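# Hang the necklace on the jewelry box lid tabs

## Task

Drape the necklace over the little tabs on the inside of the jewelry box lid so that it goes behind one or more tabs and hangs down on either side of it, with the whole necklace within the box. The box must still be upright. It only counts if the necklace stays put without the robot holding it, so release it and move the grippers away at the end.

## Robot and tools

Robot: two arms, left_arm and right_arm. Each has six joints (waist, shoulder, elbow, wrist pitch, wrist yaw, wrist roll) and a gripper. Cameras: cam_head_left, cam_head_right and cam_high (pinhole-type), plus the fisheye cam_left_wrist and cam_right_wrist. Every image is 504x504 pixels.

Frame: all printed hand poses share one scene frame. Its origin sits on the table surface midway between the arms. +z is up, +x reaches out across the table, and left_arm is on the +y side. The words left and right are just arm names, not image sides. Positions are in metres and orientations are quaternions in w,x,y,z order. A printed hand position can be somewhat wrong, more so when the arm is stretched far. A gripper's fingers point along its own +z and close along its own y. The reported point lies between the finger pads, roughly 1 cm short of the tips.

execute_actions: takes "actions", a list holding zero or one item, and an optional "pictures" boolean.
- Empty list: nothing is commanded. You get the current state, with images.
- Motion item: {"rows": [...], "steps": n}. n runs from 11 to 15 and defaults to 15. Each step lasts 1/30 s. There are 1 to 15 rows, one per step, and the final row is reused if there are fewer rows than steps. Each row is one flat list of 14 numbers covering both arms, even if only one arm should move: left_arm waist, shoulder, elbow, wrist pitch, wrist yaw, wrist roll, opening, then the same seven for right_arm. Joint values are absolute target angles in radians, on the same scale as the Joint positions line. They are not offsets. Opening is an absolute setting from -1 (shut) to +1 (fully open).
- Wait item: {"steps": n} with no rows, n up to 300. Nothing new is commanded. It returns once n steps have passed since the previous result, and your reply time counts toward them.
Images come back only with an empty list or when pictures is true.

Joint ranges (rad), the same on both arms: waist -2.618 to 3.054, shoulder 0.000 to 3.142, elbow 0.000 to 3.142, wrist pitch -1.571 to 1.571, wrist yaw -1.571 to 1.571, wrist roll -2.094 to 2.094. A true end stop may be up to 0.036 rad off the listed value either way. A call is rejected, and nothing at all is sent, if a target goes beyond a listed end by over 0.036 rad and is also farther out than that joint's last reported angle. A target past the real stop is clipped to the stop, and the result then reports "joint sent to its limit". That note may refer to an earlier action that was still running. If it does not appear, that does not prove the joint has room left.

Motion limits: each joint's commanded target is held within a set distance of its measured angle. That distance is 0.202 rad for the waist, 0.258 for the shoulder, 0.238 for the elbow, 0.573 for wrist pitch, and 0.522 for wrist yaw and roll. In addition, if the targets would move a hand more than 70 mm from where it is measured, all of that arm's targets are pulled back toward the measured angles. Distant goals therefore take several calls.

Timing: the simulation keeps running while you think and type. Each result is reported 11 steps before its action finishes. Those last steps play out during your reply, and your next action begins only after them. Between calls the arms keep moving toward the last row sent. They stop once every arm has nearly stopped moving, or when any step is HELD. After that, only a new action makes them move or push further. Fingers already opening or closing finish their travel.

Result lines:
- State line `left_arm: …` | `right_arm: …`: each hand's position and quaternion.
- Joint positions / Joint velocities: one block per arm with the six joints (rad, rad/s), then the finger pad gap (m, m/s). A fully open gap is 0.094 m.
- grip_measured: the measured finger opening on the same -1 to 1 scale you command. Each gripper's reading may be off by up to about 1 mm, by a constant amount for that gripper.
- HELD: marks steps on which your row was not sent, in whole or in part.
- "joint command not followed": a clearance check altered or blocked some joint targets. The rest of the row, including the opening, still went through.
- Joint torques: total drive output per joint, in Joint positions order without the gripper. These are nonzero even in free air, and they carry friction, per-arm offset, scale error and noise.
- MOTOR HOT appears from 75 °C. OVER-TEMPERATURE FAULT means an arm was stopped: at 90 °C for 10 s, and at 100 °C the arm and gripper go limp and it drops.

Gripping: except near the ends of the scale, the fingers move to where grip_measured would equal the number you send. To keep hold of something, keep sending an opening below its current grip_measured. About 0.03 below gives a firm hold, and less below gives a gentler one. Pad force tops out around 50 to 62 N, and it is lower on very thin items under about 2 mm. A necklace chain is thin, so grip it carefully. The pads can spike harder on first contact.

zoom_image: {"camera": name, "region": [x0, y0, x1, y1]}. It gives a magnified crop of that camera's latest full image. Coordinates are pixels measured from the top-left corner, and the region can be at most 504 by 504.

finished_scene: {"scene": number of the current scene}. It closes the scene for good and reports whether the goal was met. The goal must still hold after release. Ending a reply with no tool call stops everything.

Avoid: knocking the box over, and pushing or dropping anything off the table, which means failure. Also avoid collisions or hard contact between the two arms, which can end the scene. Do not drop items, slam, strike hard or push very hard. Do not hold loads long enough to overheat a motor. Expect occasional brief tugs on a held part or nudges to loose objects, and check the pictures afterward.

Each tool is called after "Emit:" as name(argument=value, ...) on one line, values as JSON.

## Session

Emit:
execute_actions(actions=[])

Scene clock: 0.00 s of 4800.00 s.
left_arm: end_effector_position=(+0.3435, +0.5138, +0.2095) grip_measured=+1.000 end_effector_quat_wxyz=(+0.362, +0.566, +0.692, +0.262) | right_arm: end_effector_position=(+0.4152, +0.1258, +0.2866) grip_measured=+1.000 end_effector_quat_wxyz=(+0.697, +0.292, +0.605, +0.252)
Joint positions: left_arm=[ 0.851  1.797  1.542 -0.658  0.712  2.016  0.094] | right_arm=[1.024 2.365 1.919 0.69  1.15  0.574 0.094]
Joint velocities: left_arm=[-0.007  0.002 -0.002  0.066  0.022 -0.007  0.   ] | right_arm=[-0.007 -0.007 -0.022  0.007 -0.11   0.051  0.   ]
Joint torques (N m, as the arm reports them, + toward a larger angle): no reading
Motor temperatures (°C, as the motors report them): left_arm=[23 25 23 27 20 23] | right_arm=[24 22 22 24 23 23]

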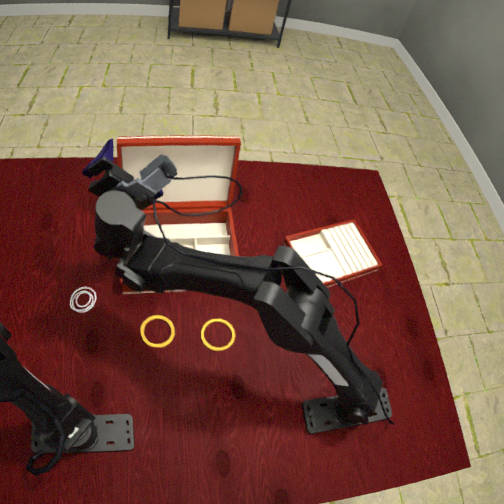

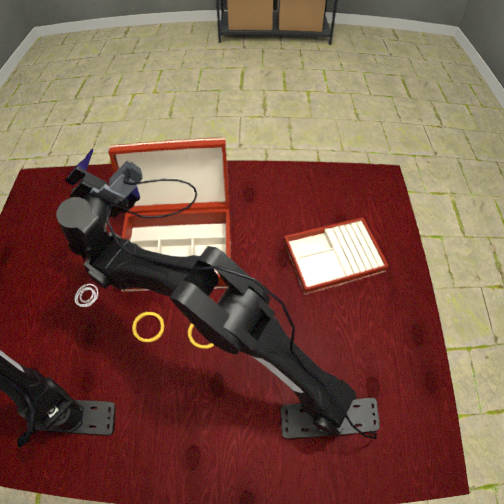

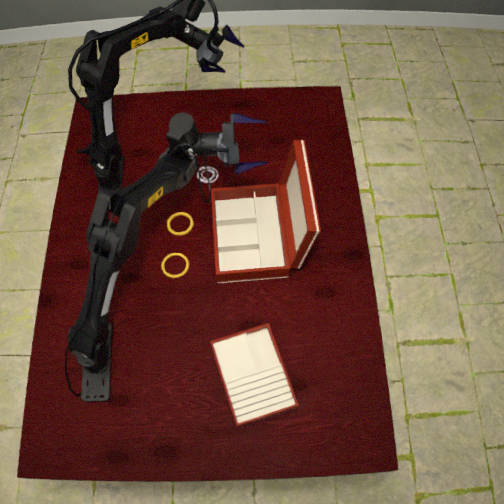

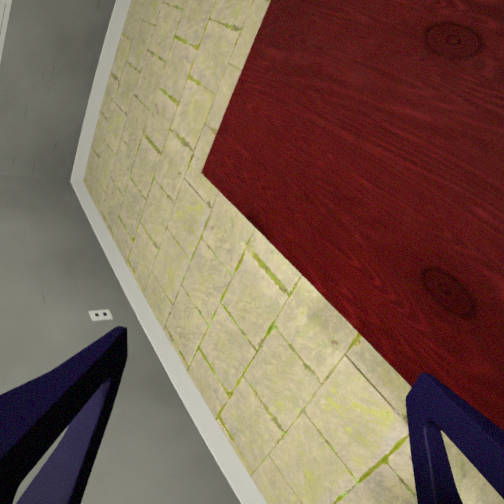

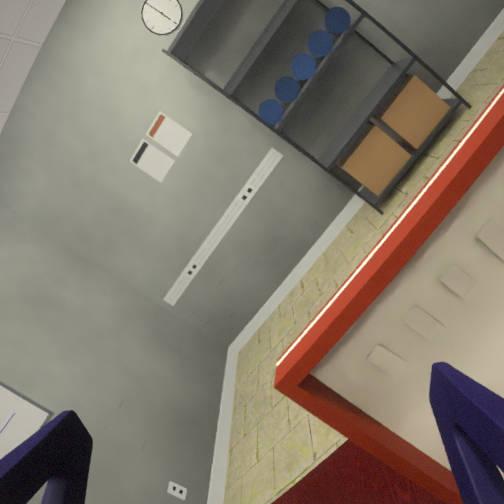

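Emit:
execute_actions(actions=[{"rows":[[0.851,1.78,1.52,-0.7,0.6,1.95,1,1.024,2.2,1.85,0.6,1.1,0.5,1],[0.851,1.76,1.5,-0.8,0.45,1.85,1,1.024,2.0,1.75,0.5,1.0,0.4,1],[0.851,1.75,1.45,-0.9,0.3,1.75,1,1.0,1.8,1.65,0.4,0.8,0.3,1],[0.851,1.74,1.42,-1.0,0.15,1.65,1,0.95,1.6,1.5,0.3,0.6,0.2,1],[0.851,1.7,1.4,-1.1,0,1.57,1,0.9,1.4,1.4,0.2,0.3,0.1,1],[0.851,1.65,1.4,-1.2,0,1.57,1,0.8,1.3,1.3,0,0,0,1]],"steps":15}])

Emit:
execute_actions(actions=[{"rows":[[0.851,1.65,1.4,-1.2,0,1.57,0.6,0.5,1.2,1.25,-0.1,0,0,1],[0.8,1.65,1.4,-1.2,0,1.57,0.4,0.2,1.1,1.2,-0.2,0,0,1],[0.7,1.65,1.4,-1.2,0,1.57,0.4,-0.1,1.0,1.1,-0.3,0,0,1],[0.6,1.65,1.4,-1.2,0,1.57,0.4,-0.4,0.9,1.05,-0.4,0,0,1],[0.5,1.65,1.4,-1.2,0,1.57,0.4,-0.6,0.8,1.0,-0.5,0,0,1]],"steps":15}])

Emit:
execute_actions(actions=[{"rows":[[0.4,1.68,1.39,-1.2,0,1.57,0.4,-0.6,0.8,1.0,-0.5,0,0,1],[0.3,1.7,1.39,-1.2,0,1.57,0.4,-0.6,0.8,1.0,-0.5,0,0,1],[0.2,1.72,1.39,-1.2,0,1.57,0.4,-0.6,0.8,1.0,-0.5,0,0,1],[0.1,1.74,1.39,-1.2,0,1.57,0.4,-0.6,0.8,1.0,-0.5,0,0,1],[0.0,1.755,1.39,-1.22,0,1.57,0.4,-0.6,0.8,1.0,-0.5,0,0,1]],"steps":15}])

Emit:
execute_actions(actions=[{"steps":20}], pictures=true)

Scene clock: 3.40 s of 4800.00 s.
left_arm: end_effector_position=(+0.3182, +0.5248, +0.1842) grip_measured=+1.000 end_effector_quat_wxyz=(+0.294, +0.512, +0.773, +0.232) | right_arm: end_effector_position=(+0.4002, +0.1200, +0.2901) grip_measured=+1.000 end_effector_quat_wxyz=(+0.691, +0.149, +0.678, +0.204)
Joint positions: left_arm=[ 0.851  1.775  1.511 -0.722  0.528  1.904  0.094] | right_arm=[1.016 2.167 1.693 0.541 0.979 0.448 0.094]
Joint velocities: left_arm=[ 0.012 -0.325 -0.569 -1.106 -1.956 -1.238  0.   ] | right_arm=[-0.193 -2.381 -2.518 -1.634 -2.806 -1.59   0.   ]
Joint torques (N m, as the arm reports them, + toward a larger angle): left_arm=[ 0.01 -8.41  5.83  0.98  0.49 -0.13] | right_arm=[ -5.16 -16.08   6.16   2.07   0.39  -0.1 ]
Motor temperatures (°C, as the motors report them): left_arm=[23 27 25 27 20 23] | right_arm=[24 26 23 24 23 23]
Steps of this call (steps 1 to 90: nothing new was sent; then 0.27 s passed at rest; steps 91 to 94: the first 4 steps of this action). Readings (joint positions):
91: left_arm=[0.851 1.797 1.542 -0.660 0.698 2.008] | right_arm=[1.024 2.348 1.904 0.677 1.139 0.566]
92: left_arm=[0.851 1.795 1.541 -0.669 0.658 1.985] | right_arm=[1.024 2.306 1.853 0.642 1.114 0.541]
94: the state above

Scene clock: 3.90 s of 4800.00 s.
left_arm: end_effector_position=(+0.1926, +0.4788, +0.1340) grip_measured=+0.411 end_effector_quat_wxyz=(+0.030, +0.369, +0.926, +0.073) | right_arm: end_effector_position=(+0.3133, -0.0765, +0.4528) grip_measured=+1.000 end_effector_quat_wxyz=(+0.694, -0.174, +0.663, +0.220)
Joint positions: left_arm=[ 0.793  1.663  1.415 -1.164  0.004  1.594  0.066] | right_arm=[ 0.628  1.173  1.238 -0.003  0.1    0.045  0.094]
Joint velocities: left_arm=[-1.311 -0.012 -0.037 -0.066 -0.388 -0.154 -0.02 ] | right_arm=[-1.399 -1.829 -0.867 -0.945 -0.183 -0.095  0.   ]
Joint torques (N m, as the arm reports them, + toward a larger angle): left_arm=[-6.33 -7.54  6.71  0.5   0.77 -0.08] | right_arm=[ 1.57 -1.67  3.3   1.44 -0.35 -0.16]
Motor temperatures (°C, as the motors report them): left_arm=[23 27 25 27 20 23] | right_arm=[24 26 23 24 23 23]
Steps of this call (steps 1 to 11: the last 11 steps of your previous action; steps 12 to 15: the first 4 steps of this action). Readings (joint positions):
12: left_arm=[0.851 1.663 1.415 -1.149 0.044 1.610] | right_arm=[0.758 1.363 1.300 0.073 0.165 0.064]
13: left_arm=[0.848 1.663 1.415 -1.156 0.033 1.604] | right_arm=[0.726 1.304 1.290 0.050 0.125 0.055]
15: the state above

Scene clock: 4.40 s of 4800.00 s.
left_arm: end_effector_position=(+0.2724, +0.3631, +0.1280) grip_measured=+0.402 end_effector_quat_wxyz=(+0.027, +0.554, +0.830, +0.058) | right_arm: end_effector_position=(+0.2773, -0.3997, +0.3517) grip_measured=+1.000 end_effector_quat_wxyz=(+0.602, +0.119, +0.785, -0.087)
Joint positions: left_arm=[ 0.356  1.681  1.415 -1.177 -0.019  1.579  0.066] | right_arm=[-0.319  0.81   1.006 -0.459  0.009  0.011  0.094]
Joint velocities: left_arm=[-1.795  0.364 -0.012 -0.022 -0.037 -0.081 -0.   ] | right_arm=[-2.117 -0.007 -0.012 -0.198 -0.081 -0.007  0.   ]
Joint torques (N m, as the arm reports them, + toward a larger angle): left_arm=[-2.01 -4.18  5.87  0.53  0.24 -0.1 ] | right_arm=[ 0.05 -0.96  5.44  2.21 -0.07 -0.12]
Motor temperatures (°C, as the motors report them): left_arm=[23 27 25 27 20 23] | right_arm=[24 26 23 25 23 23]
Steps of this call (steps 1 to 11: the last 11 steps of your previous action; steps 12 to 15: the first 4 steps of this action). Readings (joint positions):
12: left_arm=[0.483 1.663 1.415 -1.176 -0.001 1.581] | right_arm=[-0.099 0.810 1.010 -0.426 0.017 0.013]
13: left_arm=[0.460 1.665 1.415 -1.177 -0.011 1.580] | right_arm=[-0.172 0.810 1.007 -0.441 0.014 0.012]
15: the state above

Scene clock: 5.07 s of 4800.00 s.
left_arm: end_effector_position=(+0.2921, +0.2428, +0.1009) grip_measured=+0.402 end_effector_quat_wxyz=(+0.006, +0.696, +0.718, +0.006) | right_arm: end_effector_position=(+0.2414, -0.4757, +0.3468) grip_measured=+1.000 end_effector_quat_wxyz=(+0.576, +0.227, +0.767, -0.167)
Joint positions: left_arm=[-0.006  1.761  1.407 -1.2    0.     1.579  0.066] | right_arm=[-0.595  0.81   1.006 -0.48   0.008  0.008  0.094]
Joint velocities: left_arm=[ 0.002  0.002 -0.002 -0.037 -0.051 -0.037 -0.   ] | right_arm=[ 0.002 -0.017 -0.002 -0.037 -0.007  0.037  0.   ]
Joint torques (N m, as the arm reports them, + toward a larger angle): left_arm=[ 0.47 -7.7   6.19  0.35  0.03 -0.13] | right_arm=[-0.33 -0.84  5.41  2.18 -0.16 -0.07]
Motor temperatures (°C, as the motors report them): left_arm=[23 28 25 27 20 23] | right_arm=[24 26 23 25 23 23]
Kept back: nothing.
Steps of this call (steps 1 to 11: the last 11 steps of your previous action; steps 12 to 20: the robot went on to your last target). Readings (joint positions):
1: left_arm=[0.291 1.697 1.415 -1.177 -0.019 1.579] | right_arm=[-0.392 0.810 1.006 -0.463 0.008 0.010]
2: left_arm=[0.224 1.715 1.415 -1.177 -0.018 1.579] | right_arm=[-0.466 0.810 1.006 -0.466 0.006 0.010]
4: left_arm=[0.090 1.747 1.415 -1.177 -0.015 1.579] | right_arm=[-0.570 0.810 1.006 -0.471 0.015 0.010]
8: left_arm=[-0.035 1.761 1.407 -1.188 0.004 1.579] | right_arm=[-0.595 0.810 1.006 -0.477 0.014 0.009]
20: the state above

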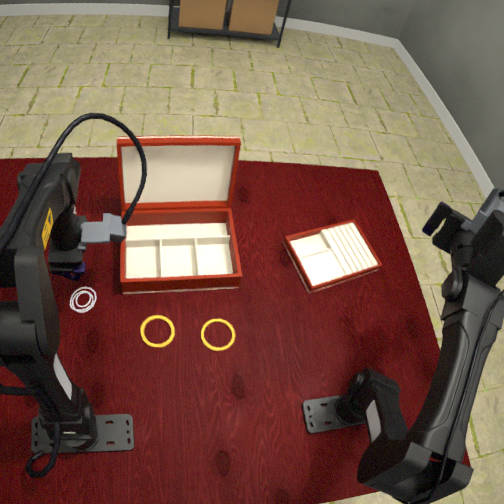

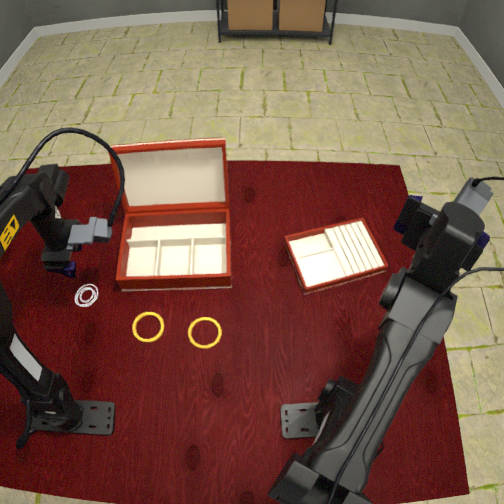

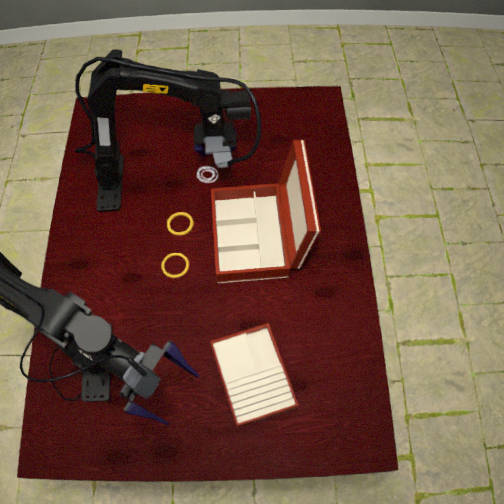

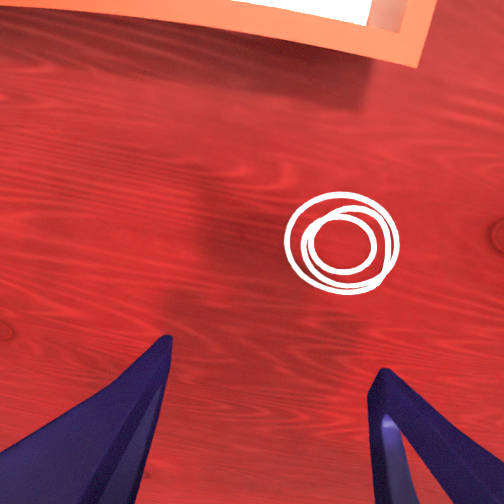

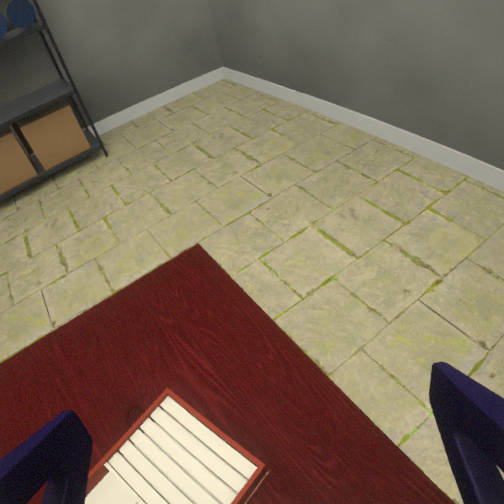

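Emit:
execute_actions(actions=[{"rows":[[-0.04,1.77,1.35,-1.17,0,1.65,0,-0.6,0.8,1.0,-0.5,0,0,1],[-0.08,1.785,1.31,-1.12,0,1.75,-0.3,-0.6,0.8,1.0,-0.5,0,0,1],[-0.11,1.8,1.27,-1.07,0,1.85,-0.5,-0.6,0.8,1.0,-0.5,0,0,1],[-0.13,1.815,1.24,-1.02,0,1.95,-0.7,-0.6,0.8,1.0,-0.5,0,0,1],[-0.135,1.825,1.215,-0.985,0,1.95,-0.7,-0.6,0.8,1.0,-0.5,0,0,1]],"steps":15}])

Emit:
execute_actions(actions=[{"steps":20}], pictures=true)

Scene clock: 7.80 s of 4800.00 s.
left_arm: end_effector_position=(+0.2896, +0.2280, +0.0821) grip_measured=-0.571 end_effector_quat_wxyz=(+0.002, +0.757, +0.654, +0.008) | right_arm: end_effector_position=(+0.2415, -0.4756, +0.3467) grip_measured=+1.000 end_effector_quat_wxyz=(+0.576, +0.227, +0.767, -0.166)
Joint positions: left_arm=[-0.056  1.764  1.335 -1.129 -0.007  1.705  0.02 ] | right_arm=[-0.595  0.81   1.006 -0.48   0.008  0.008  0.094]
Joint velocities: left_arm=[-0.759  0.125 -0.935  0.857 -0.037  1.56  -0.256] | right_arm=[-0.007  0.002 -0.007  0.022  0.051 -0.081  0.   ]
Joint torques (N m, as the arm reports them, + toward a larger angle): left_arm=[-1.99 -3.92  4.3   0.34  0.16  0.02] | right_arm=[-0.38 -0.96  5.46  2.11 -0.09 -0.07]
Motor temperatures (°C, as the motors report them): left_arm=[23 28 25 27 20 23] | right_arm=[24 26 23 25 23 23]
Steps of this call (steps 1 to 15: the robot went on to your last target; steps 16 to 78: nothing new was sent; steps 79 to 82: the first 4 steps of this action). Readings (joint positions):
79: left_arm=[-0.008 1.761 1.403 -1.196 -0.001 1.588] | right_arm=[-0.595 0.810 1.006 -0.480 0.008 0.008]
80: left_arm=[-0.016 1.761 1.390 -1.181 -0.003 1.612] | right_arm=[-0.595 0.810 1.006 -0.480 0.008 0.008]
82: the state above

Scene clock: 8.47 s of 4800.00 s.
left_arm: end_effector_position=(+0.2815, +0.2007, +0.0338) grip_measured=-0.698 end_effector_quat_wxyz=(-0.012, +0.851, +0.525, -0.011) | right_arm: end_effector_position=(+0.2415, -0.4756, +0.3467) grip_measured=+1.000 end_effector_quat_wxyz=(+0.576, +0.227, +0.767, -0.166)
Joint positions: left_arm=[-0.142  1.831  1.219 -0.991 -0.005  1.938  0.014] | right_arm=[-0.595  0.81   1.006 -0.48   0.008  0.008  0.094]
Joint velocities: left_arm=[ 0.007  0.007 -0.002 -0.007 -0.022  0.007 -0.   ] | right_arm=[-0.027  0.022 -0.007  0.037  0.081 -0.007  0.   ]
Joint torques (N m, as the arm reports them, + toward a larger angle): left_arm=[ 0.54 -7.98  6.8   0.47  0.09  0.05] | right_arm=[-0.27 -0.87  5.79  2.14 -0.12 -0.1 ]
Motor temperatures (°C, as the motors report them): left_arm=[23 29 25 27 20 23] | right_arm=[24 25 23 25 23 23]
Kept back: nothing.
Steps of this call (steps 1 to 11: the last 11 steps of your previous action; steps 12 to 20: the robot went on to your last target). Readings (joint positions):
1: left_arm=[-0.083 1.772 1.303 -1.101 -0.007 1.752] | right_arm=[-0.595 0.810 1.006 -0.480 0.008 0.008]
2: left_arm=[-0.108 1.784 1.274 -1.078 -0.007 1.790] | right_arm=[-0.595 0.810 1.006 -0.480 0.008 0.008]
4: left_arm=[-0.139 1.814 1.236 -1.050 -0.005 1.845] | right_arm=[-0.595 0.810 1.006 -0.480 0.008 0.008]
8: left_arm=[-0.142 1.831 1.219 -1.023 -0.005 1.902] | right_arm=[-0.595 0.810 1.006 -0.480 0.008 0.008]
20: the state above

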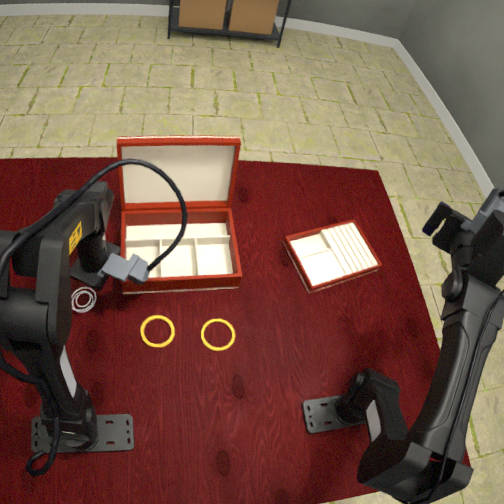

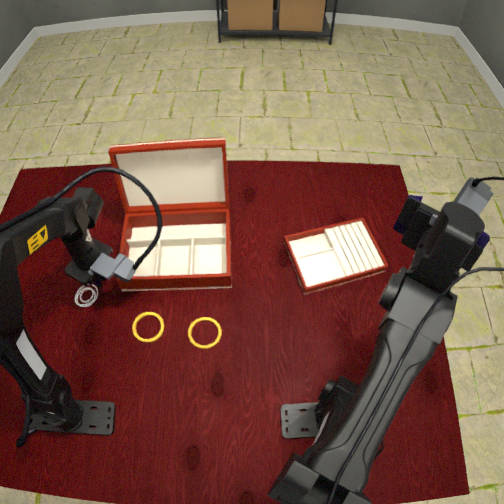

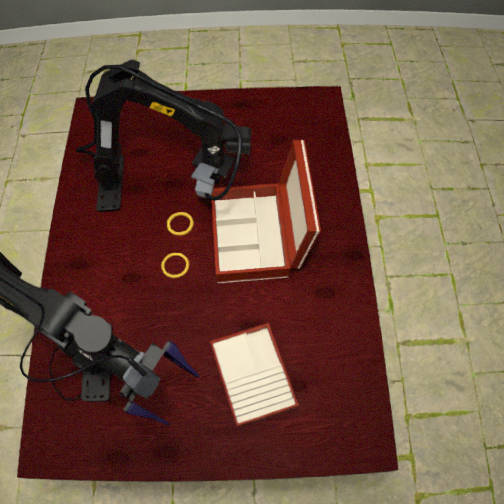

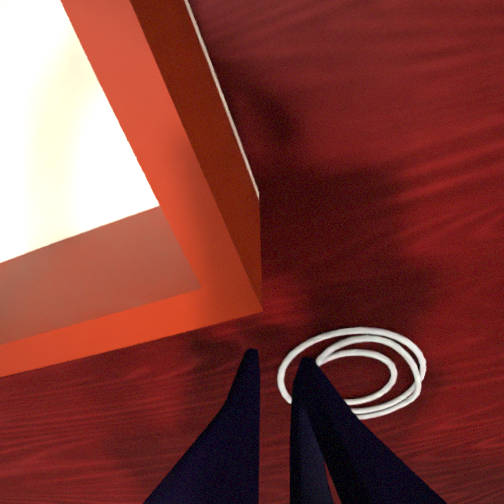

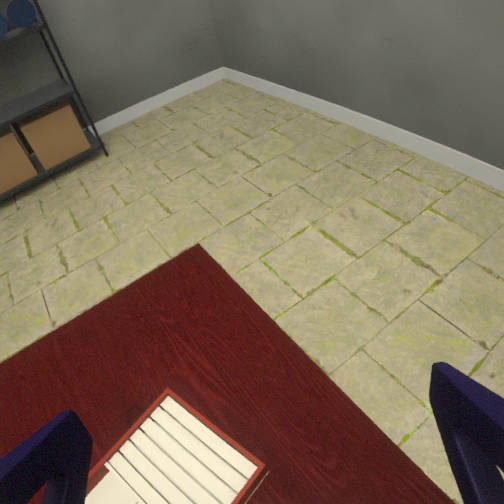

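Emit:
execute_actions(actions=[{"rows":[[-0.115,1.835,1.235,-0.988,0,1.95,-0.7,-0.6,0.8,1.0,-0.5,0,0,1],[-0.095,1.845,1.25,-0.992,0,1.95,-0.7,-0.6,0.8,1.0,-0.5,0,0,1],[-0.08,1.855,1.265,-0.996,0,1.95,-0.7,-0.6,0.8,1.0,-0.5,0,0,1],[-0.07,1.862,1.275,-1.0,0,1.95,-0.7,-0.6,0.8,1.0,-0.5,0,0,1]],"steps":12}])

Emit:
execute_actions(actions=[{"steps":15}], pictures=true)

Scene clock: 9.83 s of 4800.00 s.
left_arm: end_effector_position=(+0.2819, +0.2010, +0.0338) grip_measured=-0.698 end_effector_quat_wxyz=(-0.011, +0.851, +0.524, -0.011) | right_arm: end_effector_position=(+0.2415, -0.4756, +0.3467) grip_measured=+1.000 end_effector_quat_wxyz=(+0.576, +0.227, +0.767, -0.166)
Joint positions: left_arm=[-0.141  1.831  1.219 -0.989 -0.005  1.941  0.014] | right_arm=[-0.595  0.81   1.006 -0.48   0.008  0.008  0.094]
Joint velocities: left_arm=[ 0.032  0.012 -0.012  0.051 -0.007  0.066  0.001] | right_arm=[-0.002 -0.002 -0.002 -0.007 -0.066 -0.051  0.   ]
Joint torques (N m, as the arm reports them, + toward a larger angle): left_arm=[ 1.74 -7.25  8.49  0.45  0.09  0.03] | right_arm=[-0.25 -0.88  5.6   2.13 -0.11 -0.12]
Motor temperatures (°C, as the motors report them): left_arm=[23 29 25 27 20 23] | right_arm=[24 25 24 25 23 23]
Steps of this call (steps 1 to 15: the robot went on to your last target; steps 16 to 40: nothing new was sent; step 41: the first step of this action). Readings (joint positions):
41: the state above

Scene clock: 10.33 s of 4800.00 s.
left_arm: end_effector_position=(+0.2915, +0.2228, +0.0367) grip_measured=-0.698 end_effector_quat_wxyz=(-0.007, +0.833, +0.554, -0.005) | right_arm: end_effector_position=(+0.2415, -0.4756, +0.3467) grip_measured=+1.000 end_effector_quat_wxyz=(+0.576, +0.227, +0.767, -0.166)
Joint positions: left_arm=[-0.071  1.845  1.249 -0.992 -0.006  1.941  0.014] | right_arm=[-0.595  0.81   1.006 -0.48   0.008  0.008  0.094]
Joint velocities: left_arm=[-0.002 -0.007 -0.012 -0.081  0.022  0.007  0.   ] | right_arm=[-0.002  0.022 -0.007 -0.007 -0.081  0.051  0.   ]
Joint torques (N m, as the arm reports them, + toward a larger angle): left_arm=[ 0.06 -6.44  9.38  0.36  0.09  0.05] | right_arm=[-0.23 -0.81  5.6   2.11 -0.1  -0.07]
Motor temperatures (°C, as the motors report them): left_arm=[23 29 25 27 20 23] | right_arm=[24 25 24 25 23 23]
Kept back: nothing.
Steps of this call (steps 1 to 11: the last 11 steps of your previous action; steps 12 to 15: the robot went on to your last target). Readings (joint positions):
1: left_arm=[-0.136 1.831 1.219 -0.989 -0.005 1.941] | right_arm=[-0.595 0.810 1.006 -0.480 0.008 0.008]
2: left_arm=[-0.127 1.832 1.222 -0.990 -0.005 1.941] | right_arm=[-0.595 0.810 1.006 -0.480 0.008 0.008]
4: left_arm=[-0.100 1.839 1.235 -0.992 -0.005 1.941] | right_arm=[-0.595 0.810 1.006 -0.480 0.008 0.008]
8: left_arm=[-0.071 1.845 1.249 -0.992 -0.006 1.941] | right_arm=[-0.595 0.810 1.006 -0.480 0.008 0.008]
15: the state above

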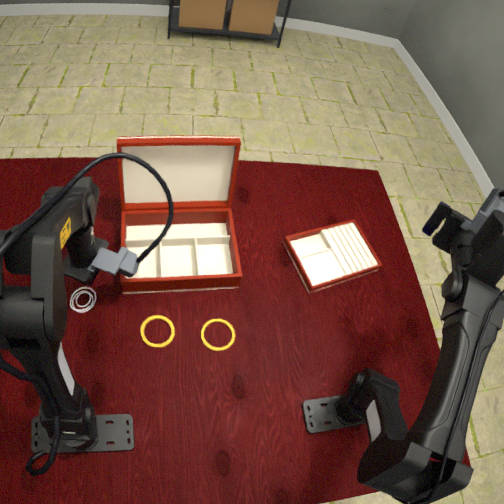

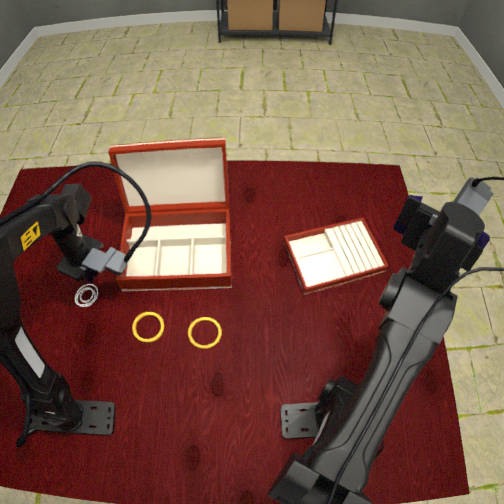

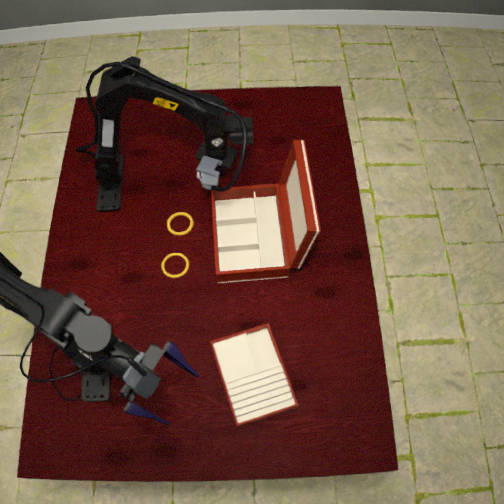

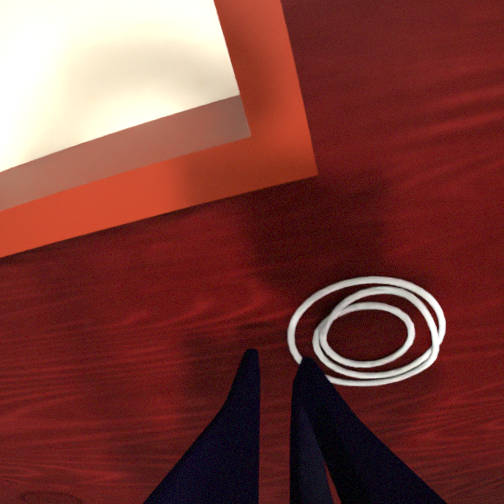

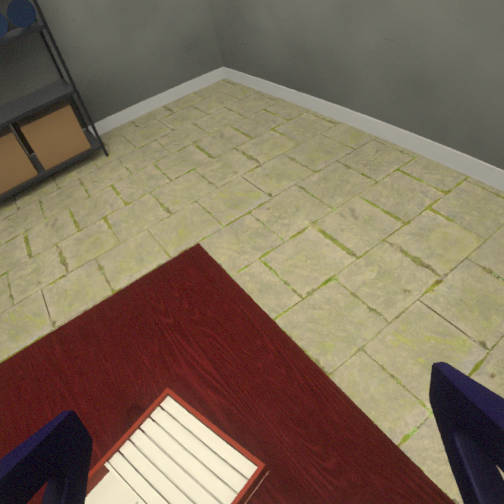

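Emit:
execute_actions(actions=[{"rows":[[-0.055,1.865,1.26,-0.98,0,1.95,-0.7,-0.6,0.8,1.0,-0.5,0,0,1],[-0.04,1.87,1.245,-0.965,0,1.95,-0.7,-0.6,0.8,1.0,-0.5,0,0,1],[-0.025,1.878,1.23,-0.95,0,1.95,-0.7,-0.6,0.8,1.0,-0.5,0,0,1],[-0.012,1.885,1.215,-0.93,0,1.95,-0.7,-0.6,0.8,1.0,-0.5,0,0,1]],"steps":12}])

Emit:
execute_actions(actions=[{"steps":15}], pictures=true)

Scene clock: 12.30 s of 4800.00 s.
left_arm: end_effector_position=(+0.2916, +0.2229, +0.0366) grip_measured=-0.698 end_effector_quat_wxyz=(-0.007, +0.833, +0.554, -0.005) | right_arm: end_effector_position=(+0.2415, -0.4756, +0.3467) grip_measured=+1.000 end_effector_quat_wxyz=(+0.576, +0.227, +0.767, -0.166)
Joint positions: left_arm=[-0.071  1.845  1.249 -0.991 -0.006  1.941  0.014] | right_arm=[-0.595  0.81   1.006 -0.48   0.008  0.008  0.094]
Joint velocities: left_arm=[ 0.012  0.002 -0.017 -0.022  0.007 -0.037  0.   ] | right_arm=[-0.012 -0.002 -0.017 -0.037  0.007 -0.007  0.   ]
Joint torques (N m, as the arm reports them, + toward a larger angle): left_arm=[ 1.19 -6.09  8.13  0.53  0.08  0.05] | right_arm=[-0.32 -0.9   5.68  2.14 -0.1  -0.1 ]
Motor temperatures (°C, as the motors report them): left_arm=[23 29 26 27 20 23] | right_arm=[24 25 24 26 23 23]
Steps of this call (steps 1 to 15: the robot went on to your last target; steps 16 to 58: nothing new was sent; step 59: the first step of this action). Readings (joint positions):
59: the state above

Scene clock: 12.80 s of 4800.00 s.
left_arm: end_effector_position=(+0.2982, +0.2412, +0.0253) grip_measured=-0.698 end_effector_quat_wxyz=(-0.002, +0.817, +0.577, +0.001) | right_arm: end_effector_position=(+0.2415, -0.4756, +0.3467) grip_measured=+1.000 end_effector_quat_wxyz=(+0.576, +0.227, +0.767, -0.166)
Joint positions: left_arm=[-0.015  1.871  1.236 -0.937 -0.005  1.941  0.014] | right_arm=[-0.595  0.81   1.006 -0.48   0.008  0.008  0.094]
Joint velocities: left_arm=[-0.002 -0.007 -0.002  0.037  0.007  0.037  0.   ] | right_arm=[-0.002  0.027 -0.012 -0.022 -0.066  0.007  0.   ]
Joint torques (N m, as the arm reports them, + toward a larger angle): left_arm=[ 0.2  -6.84  5.38  0.52  0.09  0.03] | right_arm=[-0.42 -0.79  5.49  2.13 -0.07 -0.12]
Motor temperatures (°C, as the motors report them): left_arm=[23 29 26 27 20 23] | right_arm=[24 25 24 26 23 23]
Kept back: nothing.
Steps of this call (steps 1 to 11: the last 11 steps of your previous action; steps 12 to 15: the robot went on to your last target). Readings (joint positions):
1: left_arm=[-0.068 1.845 1.249 -0.989 -0.006 1.941] | right_arm=[-0.595 0.810 1.006 -0.480 0.008 0.008]
2: left_arm=[-0.063 1.846 1.249 -0.984 -0.006 1.941] | right_arm=[-0.595 0.810 1.006 -0.480 0.008 0.008]
4: left_arm=[-0.043 1.854 1.249 -0.968 -0.005 1.941] | right_arm=[-0.595 0.810 1.006 -0.480 0.008 0.008]
8: left_arm=[-0.015 1.870 1.242 -0.943 -0.005 1.941] | right_arm=[-0.595 0.810 1.006 -0.480 0.008 0.008]
15: the state above

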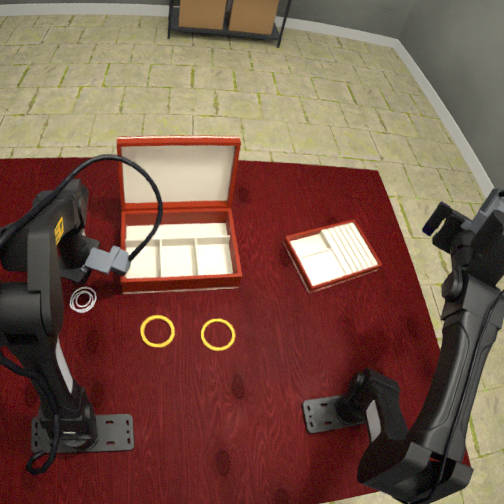

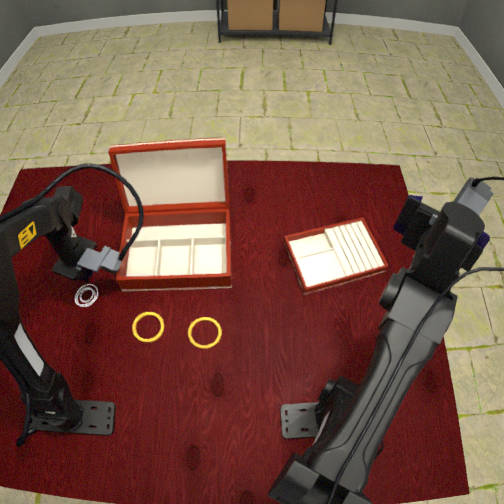

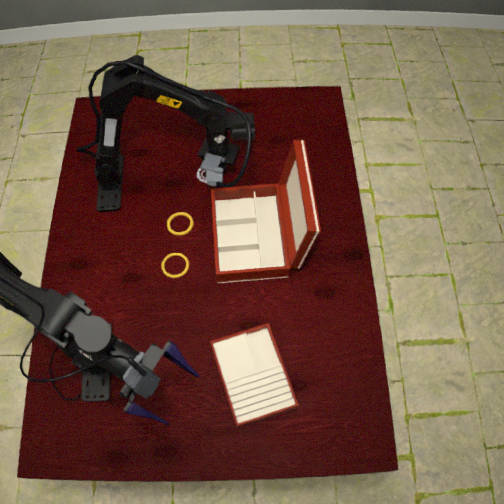

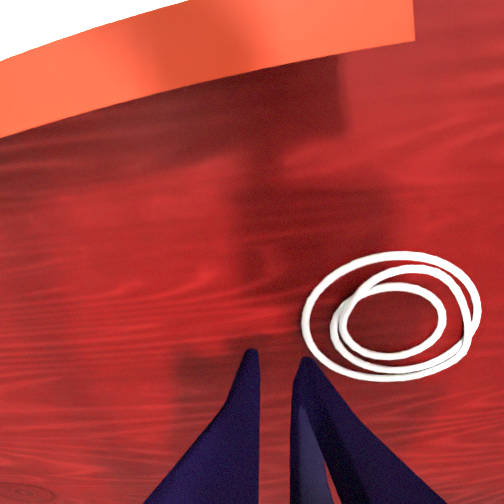

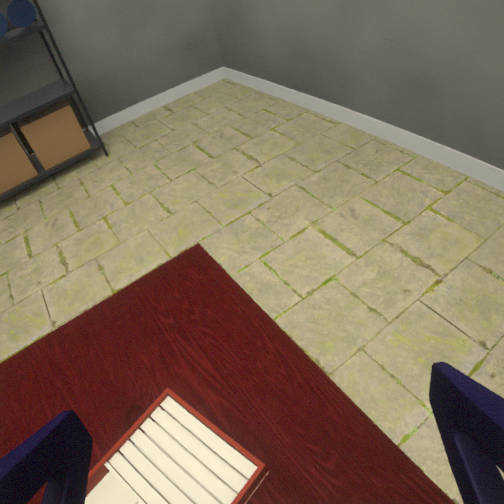

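Emit:
execute_actions(actions=[{"rows":[[-0.005,1.86,1.205,-0.93,0,1.95,-0.7,-0.6,0.8,1.0,-0.5,0,0,1],[0.002,1.845,1.195,-0.93,0,1.95,-0.7,-0.6,0.8,1.0,-0.5,0,0,1],[0.002,1.838,1.19,-0.93,0,1.95,-0.7,-0.6,0.8,1.0,-0.5,0,0,1]],"steps":12}])

Emit:
execute_actions(actions=[{"steps":12}], pictures=true)

Scene clock: 13.60 s of 4800.00 s.
left_arm: end_effector_position=(+0.2988, +0.2412, +0.0253) grip_measured=-0.698 end_effector_quat_wxyz=(-0.002, +0.817, +0.577, +0.002) | right_arm: end_effector_position=(+0.2415, -0.4756, +0.3467) grip_measured=+1.000 end_effector_quat_wxyz=(+0.576, +0.227, +0.767, -0.166)
Joint positions: left_arm=[-0.015  1.871  1.236 -0.934 -0.005  1.941  0.014] | right_arm=[-0.595  0.81   1.006 -0.48   0.008  0.008  0.094]
Joint velocities: left_arm=[ 0.002 -0.002 -0.032 -0.081  0.037 -0.007 -0.   ] | right_arm=[-0.012  0.012  0.007 -0.007  0.022  0.051  0.   ]
Joint torques (N m, as the arm reports them, + toward a larger angle): left_arm=[ 0.76 -8.66  4.51  0.52  0.09  0.04] | right_arm=[-0.24 -0.73  5.56  2.12 -0.12 -0.1 ]
Motor temperatures (°C, as the motors report them): left_arm=[23 29 26 27 20 23] | right_arm=[24 25 24 26 23 23]
Steps of this call (steps 1 to 15: the robot went on to your last target; steps 16 to 23: nothing new was sent; step 24: the first step of this action). Readings (joint positions):
24: the state above

Scene clock: 14.00 s of 4800.00 s.
left_arm: end_effector_position=(+0.2929, +0.2431, +0.0236) grip_measured=-0.698 end_effector_quat_wxyz=(-0.003, +0.815, +0.580, -0.000) | right_arm: end_effector_position=(+0.2415, -0.4756, +0.3467) grip_measured=+1.000 end_effector_quat_wxyz=(+0.576, +0.227, +0.767, -0.166)
Joint positions: left_arm=[-0.008  1.858  1.212 -0.929 -0.005  1.941  0.014] | right_arm=[-0.595  0.81   1.006 -0.48   0.008  0.008  0.094]
Joint velocities: left_arm=[-0.012 -0.032 -0.007  0.022 -0.051 -0.051 -0.   ] | right_arm=[ 0.007 -0.007  0.012 -0.022 -0.11  -0.007  0.   ]
Joint torques (N m, as the arm reports them, + toward a larger angle): left_arm=[ 0.82 -9.23  5.26  0.46  0.09  0.05] | right_arm=[-0.4  -0.88  5.62  2.13 -0.12 -0.11]
Motor temperatures (°C, as the motors report them): left_arm=[23 30 26 27 20 23] | right_arm=[24 25 24 26 23 23]
Kept back: nothing.
Steps of this call (steps 1 to 11: the last 11 steps of your previous action; step 12: the robot went on to your last target). Readings (joint positions):
1: left_arm=[-0.014 1.870 1.234 -0.932 -0.005 1.941] | right_arm=[-0.595 0.810 1.006 -0.480 0.008 0.008]
2: left_arm=[-0.013 1.867 1.228 -0.929 -0.005 1.941] | right_arm=[-0.595 0.810 1.006 -0.480 0.008 0.008]
4: left_arm=[-0.010 1.861 1.216 -0.929 -0.005 1.941] | right_arm=[-0.595 0.810 1.006 -0.480 0.008 0.008]
8: left_arm=[-0.008 1.858 1.212 -0.929 -0.005 1.941] | right_arm=[-0.595 0.810 1.006 -0.480 0.008 0.008]
12: the state above

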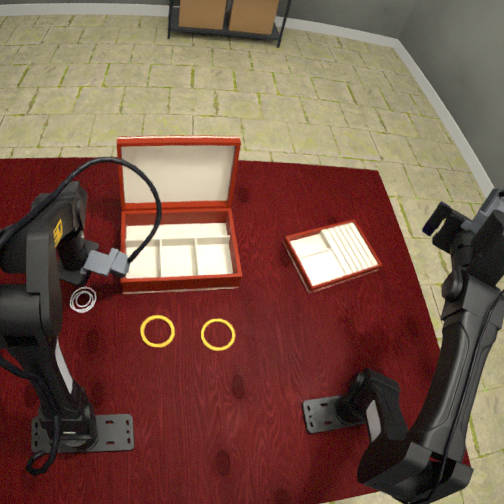

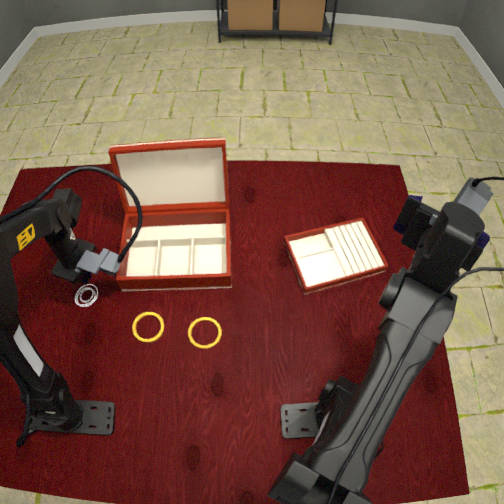

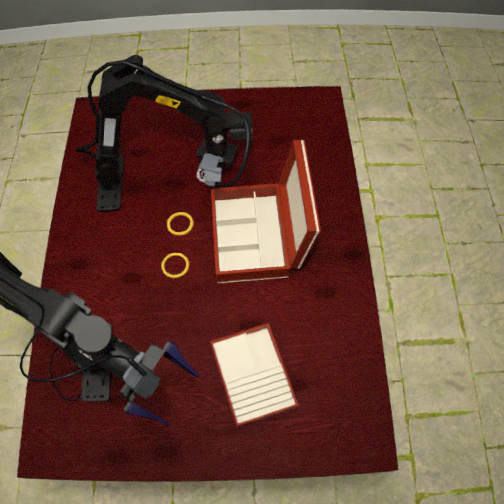

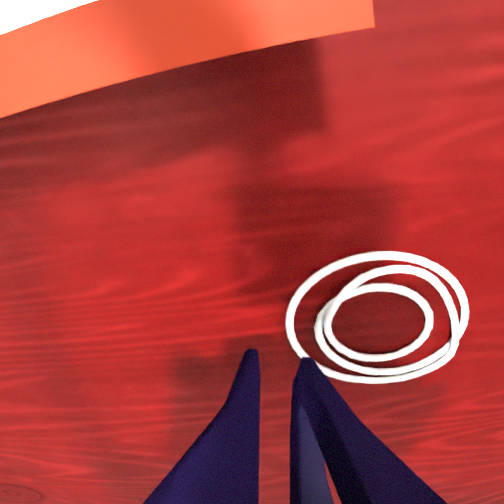

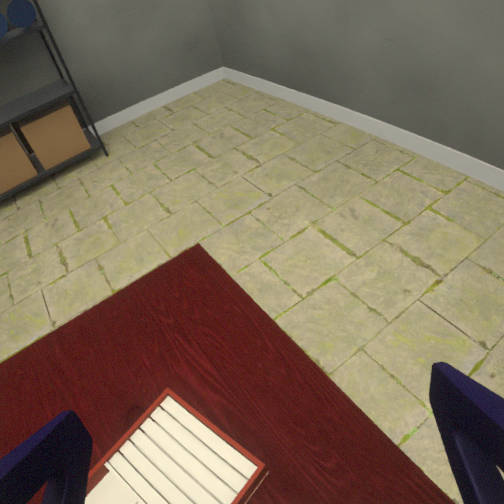

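Emit:
execute_actions(actions=[{"rows":[[0.002,1.862,1.185,-0.92,0,1.95,-0.7,-0.6,0.8,1.0,-0.5,0,0,1],[0.002,1.87,1.178,-0.91,0,1.95,-0.7,-0.6,0.8,1.0,-0.5,0,0,1],[0.002,1.877,1.171,-0.9,0,1.95,-0.7,-0.6,0.8,1.0,-0.5,0,0,1],[0.002,1.884,1.164,-0.89,0,1.95,-0.7,-0.6,0.8,1.0,-0.5,0,0,1],[0.002,1.891,1.157,-0.88,0,1.95,-0.7,-0.6,0.8,1.0,-0.5,0,0,1]],"steps":12}])

Emit:
execute_actions(actions=[{"steps":12}], pictures=true)

Scene clock: 14.90 s of 4800.00 s.
left_arm: end_effector_position=(+0.2930, +0.2431, +0.0236) grip_measured=-0.698 end_effector_quat_wxyz=(-0.003, +0.815, +0.580, -0.000) | right_arm: end_effector_position=(+0.2415, -0.4756, +0.3467) grip_measured=+1.000 end_effector_quat_wxyz=(+0.576, +0.227, +0.767, -0.166)
Joint positions: left_arm=[-0.008  1.858  1.212 -0.928 -0.005  1.941  0.014] | right_arm=[-0.595  0.81   1.006 -0.48   0.008  0.008  0.094]
Joint velocities: left_arm=[ 0.012 -0.007 -0.002 -0.007 -0.066 -0.051 -0.001] | right_arm=[-0.012  0.007 -0.007  0.022 -0.022  0.022  0.   ]
Joint torques (N m, as the arm reports them, + toward a larger angle): left_arm=[ 0.8  -7.42  4.85  0.52  0.07  0.03] | right_arm=[-0.36 -0.83  5.64  2.12 -0.12 -0.12]
Motor temperatures (°C, as the motors report them): left_arm=[23 30 26 27 20 23] | right_arm=[24 25 24 26 23 23]
Steps of this call (steps 1 to 26: the robot went on to your last target; step 27: the first step of this action). Readings (joint positions):
27: the state above

Scene clock: 15.30 s of 4800.00 s.
left_arm: end_effector_position=(+0.2902, +0.2430, +0.0120) grip_measured=-0.698 end_effector_quat_wxyz=(-0.005, +0.815, +0.580, -0.003) | right_arm: end_effector_position=(+0.2415, -0.4756, +0.3467) grip_measured=+1.000 end_effector_quat_wxyz=(+0.576, +0.227, +0.767, -0.166)
Joint positions: left_arm=[-0.008  1.873  1.181 -0.89  -0.005  1.942  0.014] | right_arm=[-0.595  0.81   1.006 -0.48   0.008  0.008  0.094]
Joint velocities: left_arm=[-0.002 -0.002  0.017  0.051  0.022 -0.066  0.001] | right_arm=[-0.012 -0.002  0.012  0.007 -0.081  0.022  0.   ]
Joint torques (N m, as the arm reports them, + toward a larger angle): left_arm=[ 0.77 -6.41  4.94  0.53  0.08  0.03] | right_arm=[-0.33 -0.74  5.56  2.12 -0.11 -0.09]
Motor temperatures (°C, as the motors report them): left_arm=[23 30 26 27 20 23] | right_arm=[24 24 24 26 23 23]
Kept back: nothing.
Steps of this call (steps 1 to 11: the last 11 steps of your previous action; step 12: the robot went on to your last target). Readings (joint positions):
1: left_arm=[-0.008 1.858 1.211 -0.926 -0.005 1.941] | right_arm=[-0.595 0.810 1.006 -0.480 0.008 0.008]
2: left_arm=[-0.008 1.858 1.208 -0.921 -0.005 1.941] | right_arm=[-0.595 0.810 1.006 -0.480 0.008 0.008]
4: left_arm=[-0.008 1.860 1.197 -0.907 -0.005 1.941] | right_arm=[-0.595 0.810 1.006 -0.480 0.008 0.008]
8: left_arm=[-0.008 1.873 1.181 -0.896 -0.005 1.942] | right_arm=[-0.595 0.810 1.006 -0.480 0.008 0.008]
12: the state above

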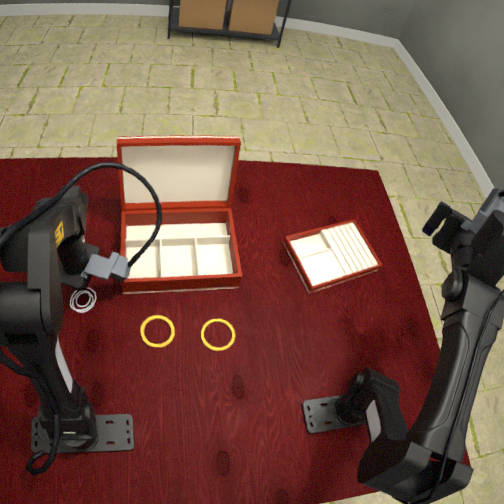

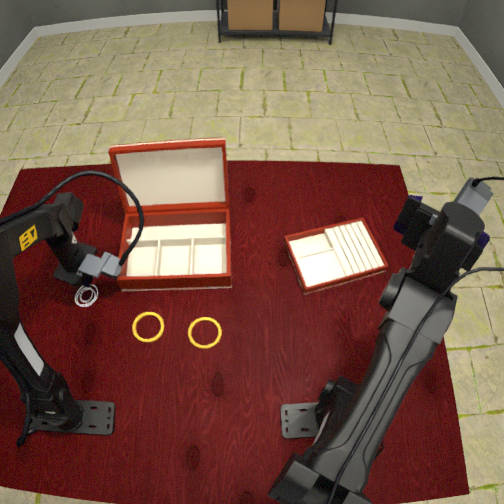

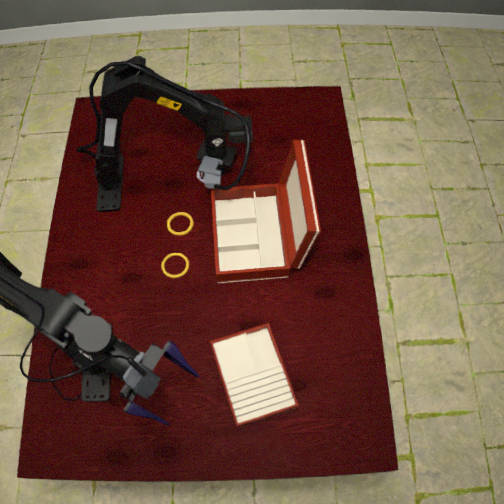

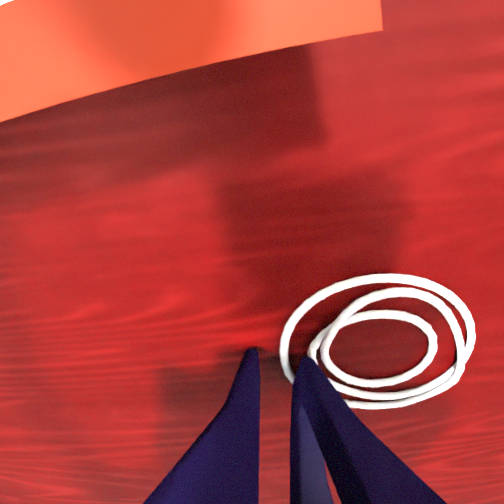

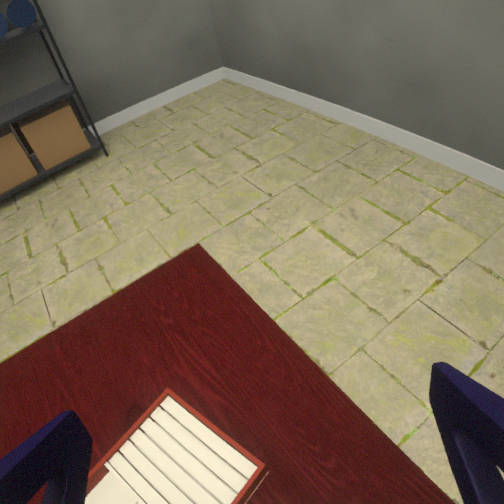

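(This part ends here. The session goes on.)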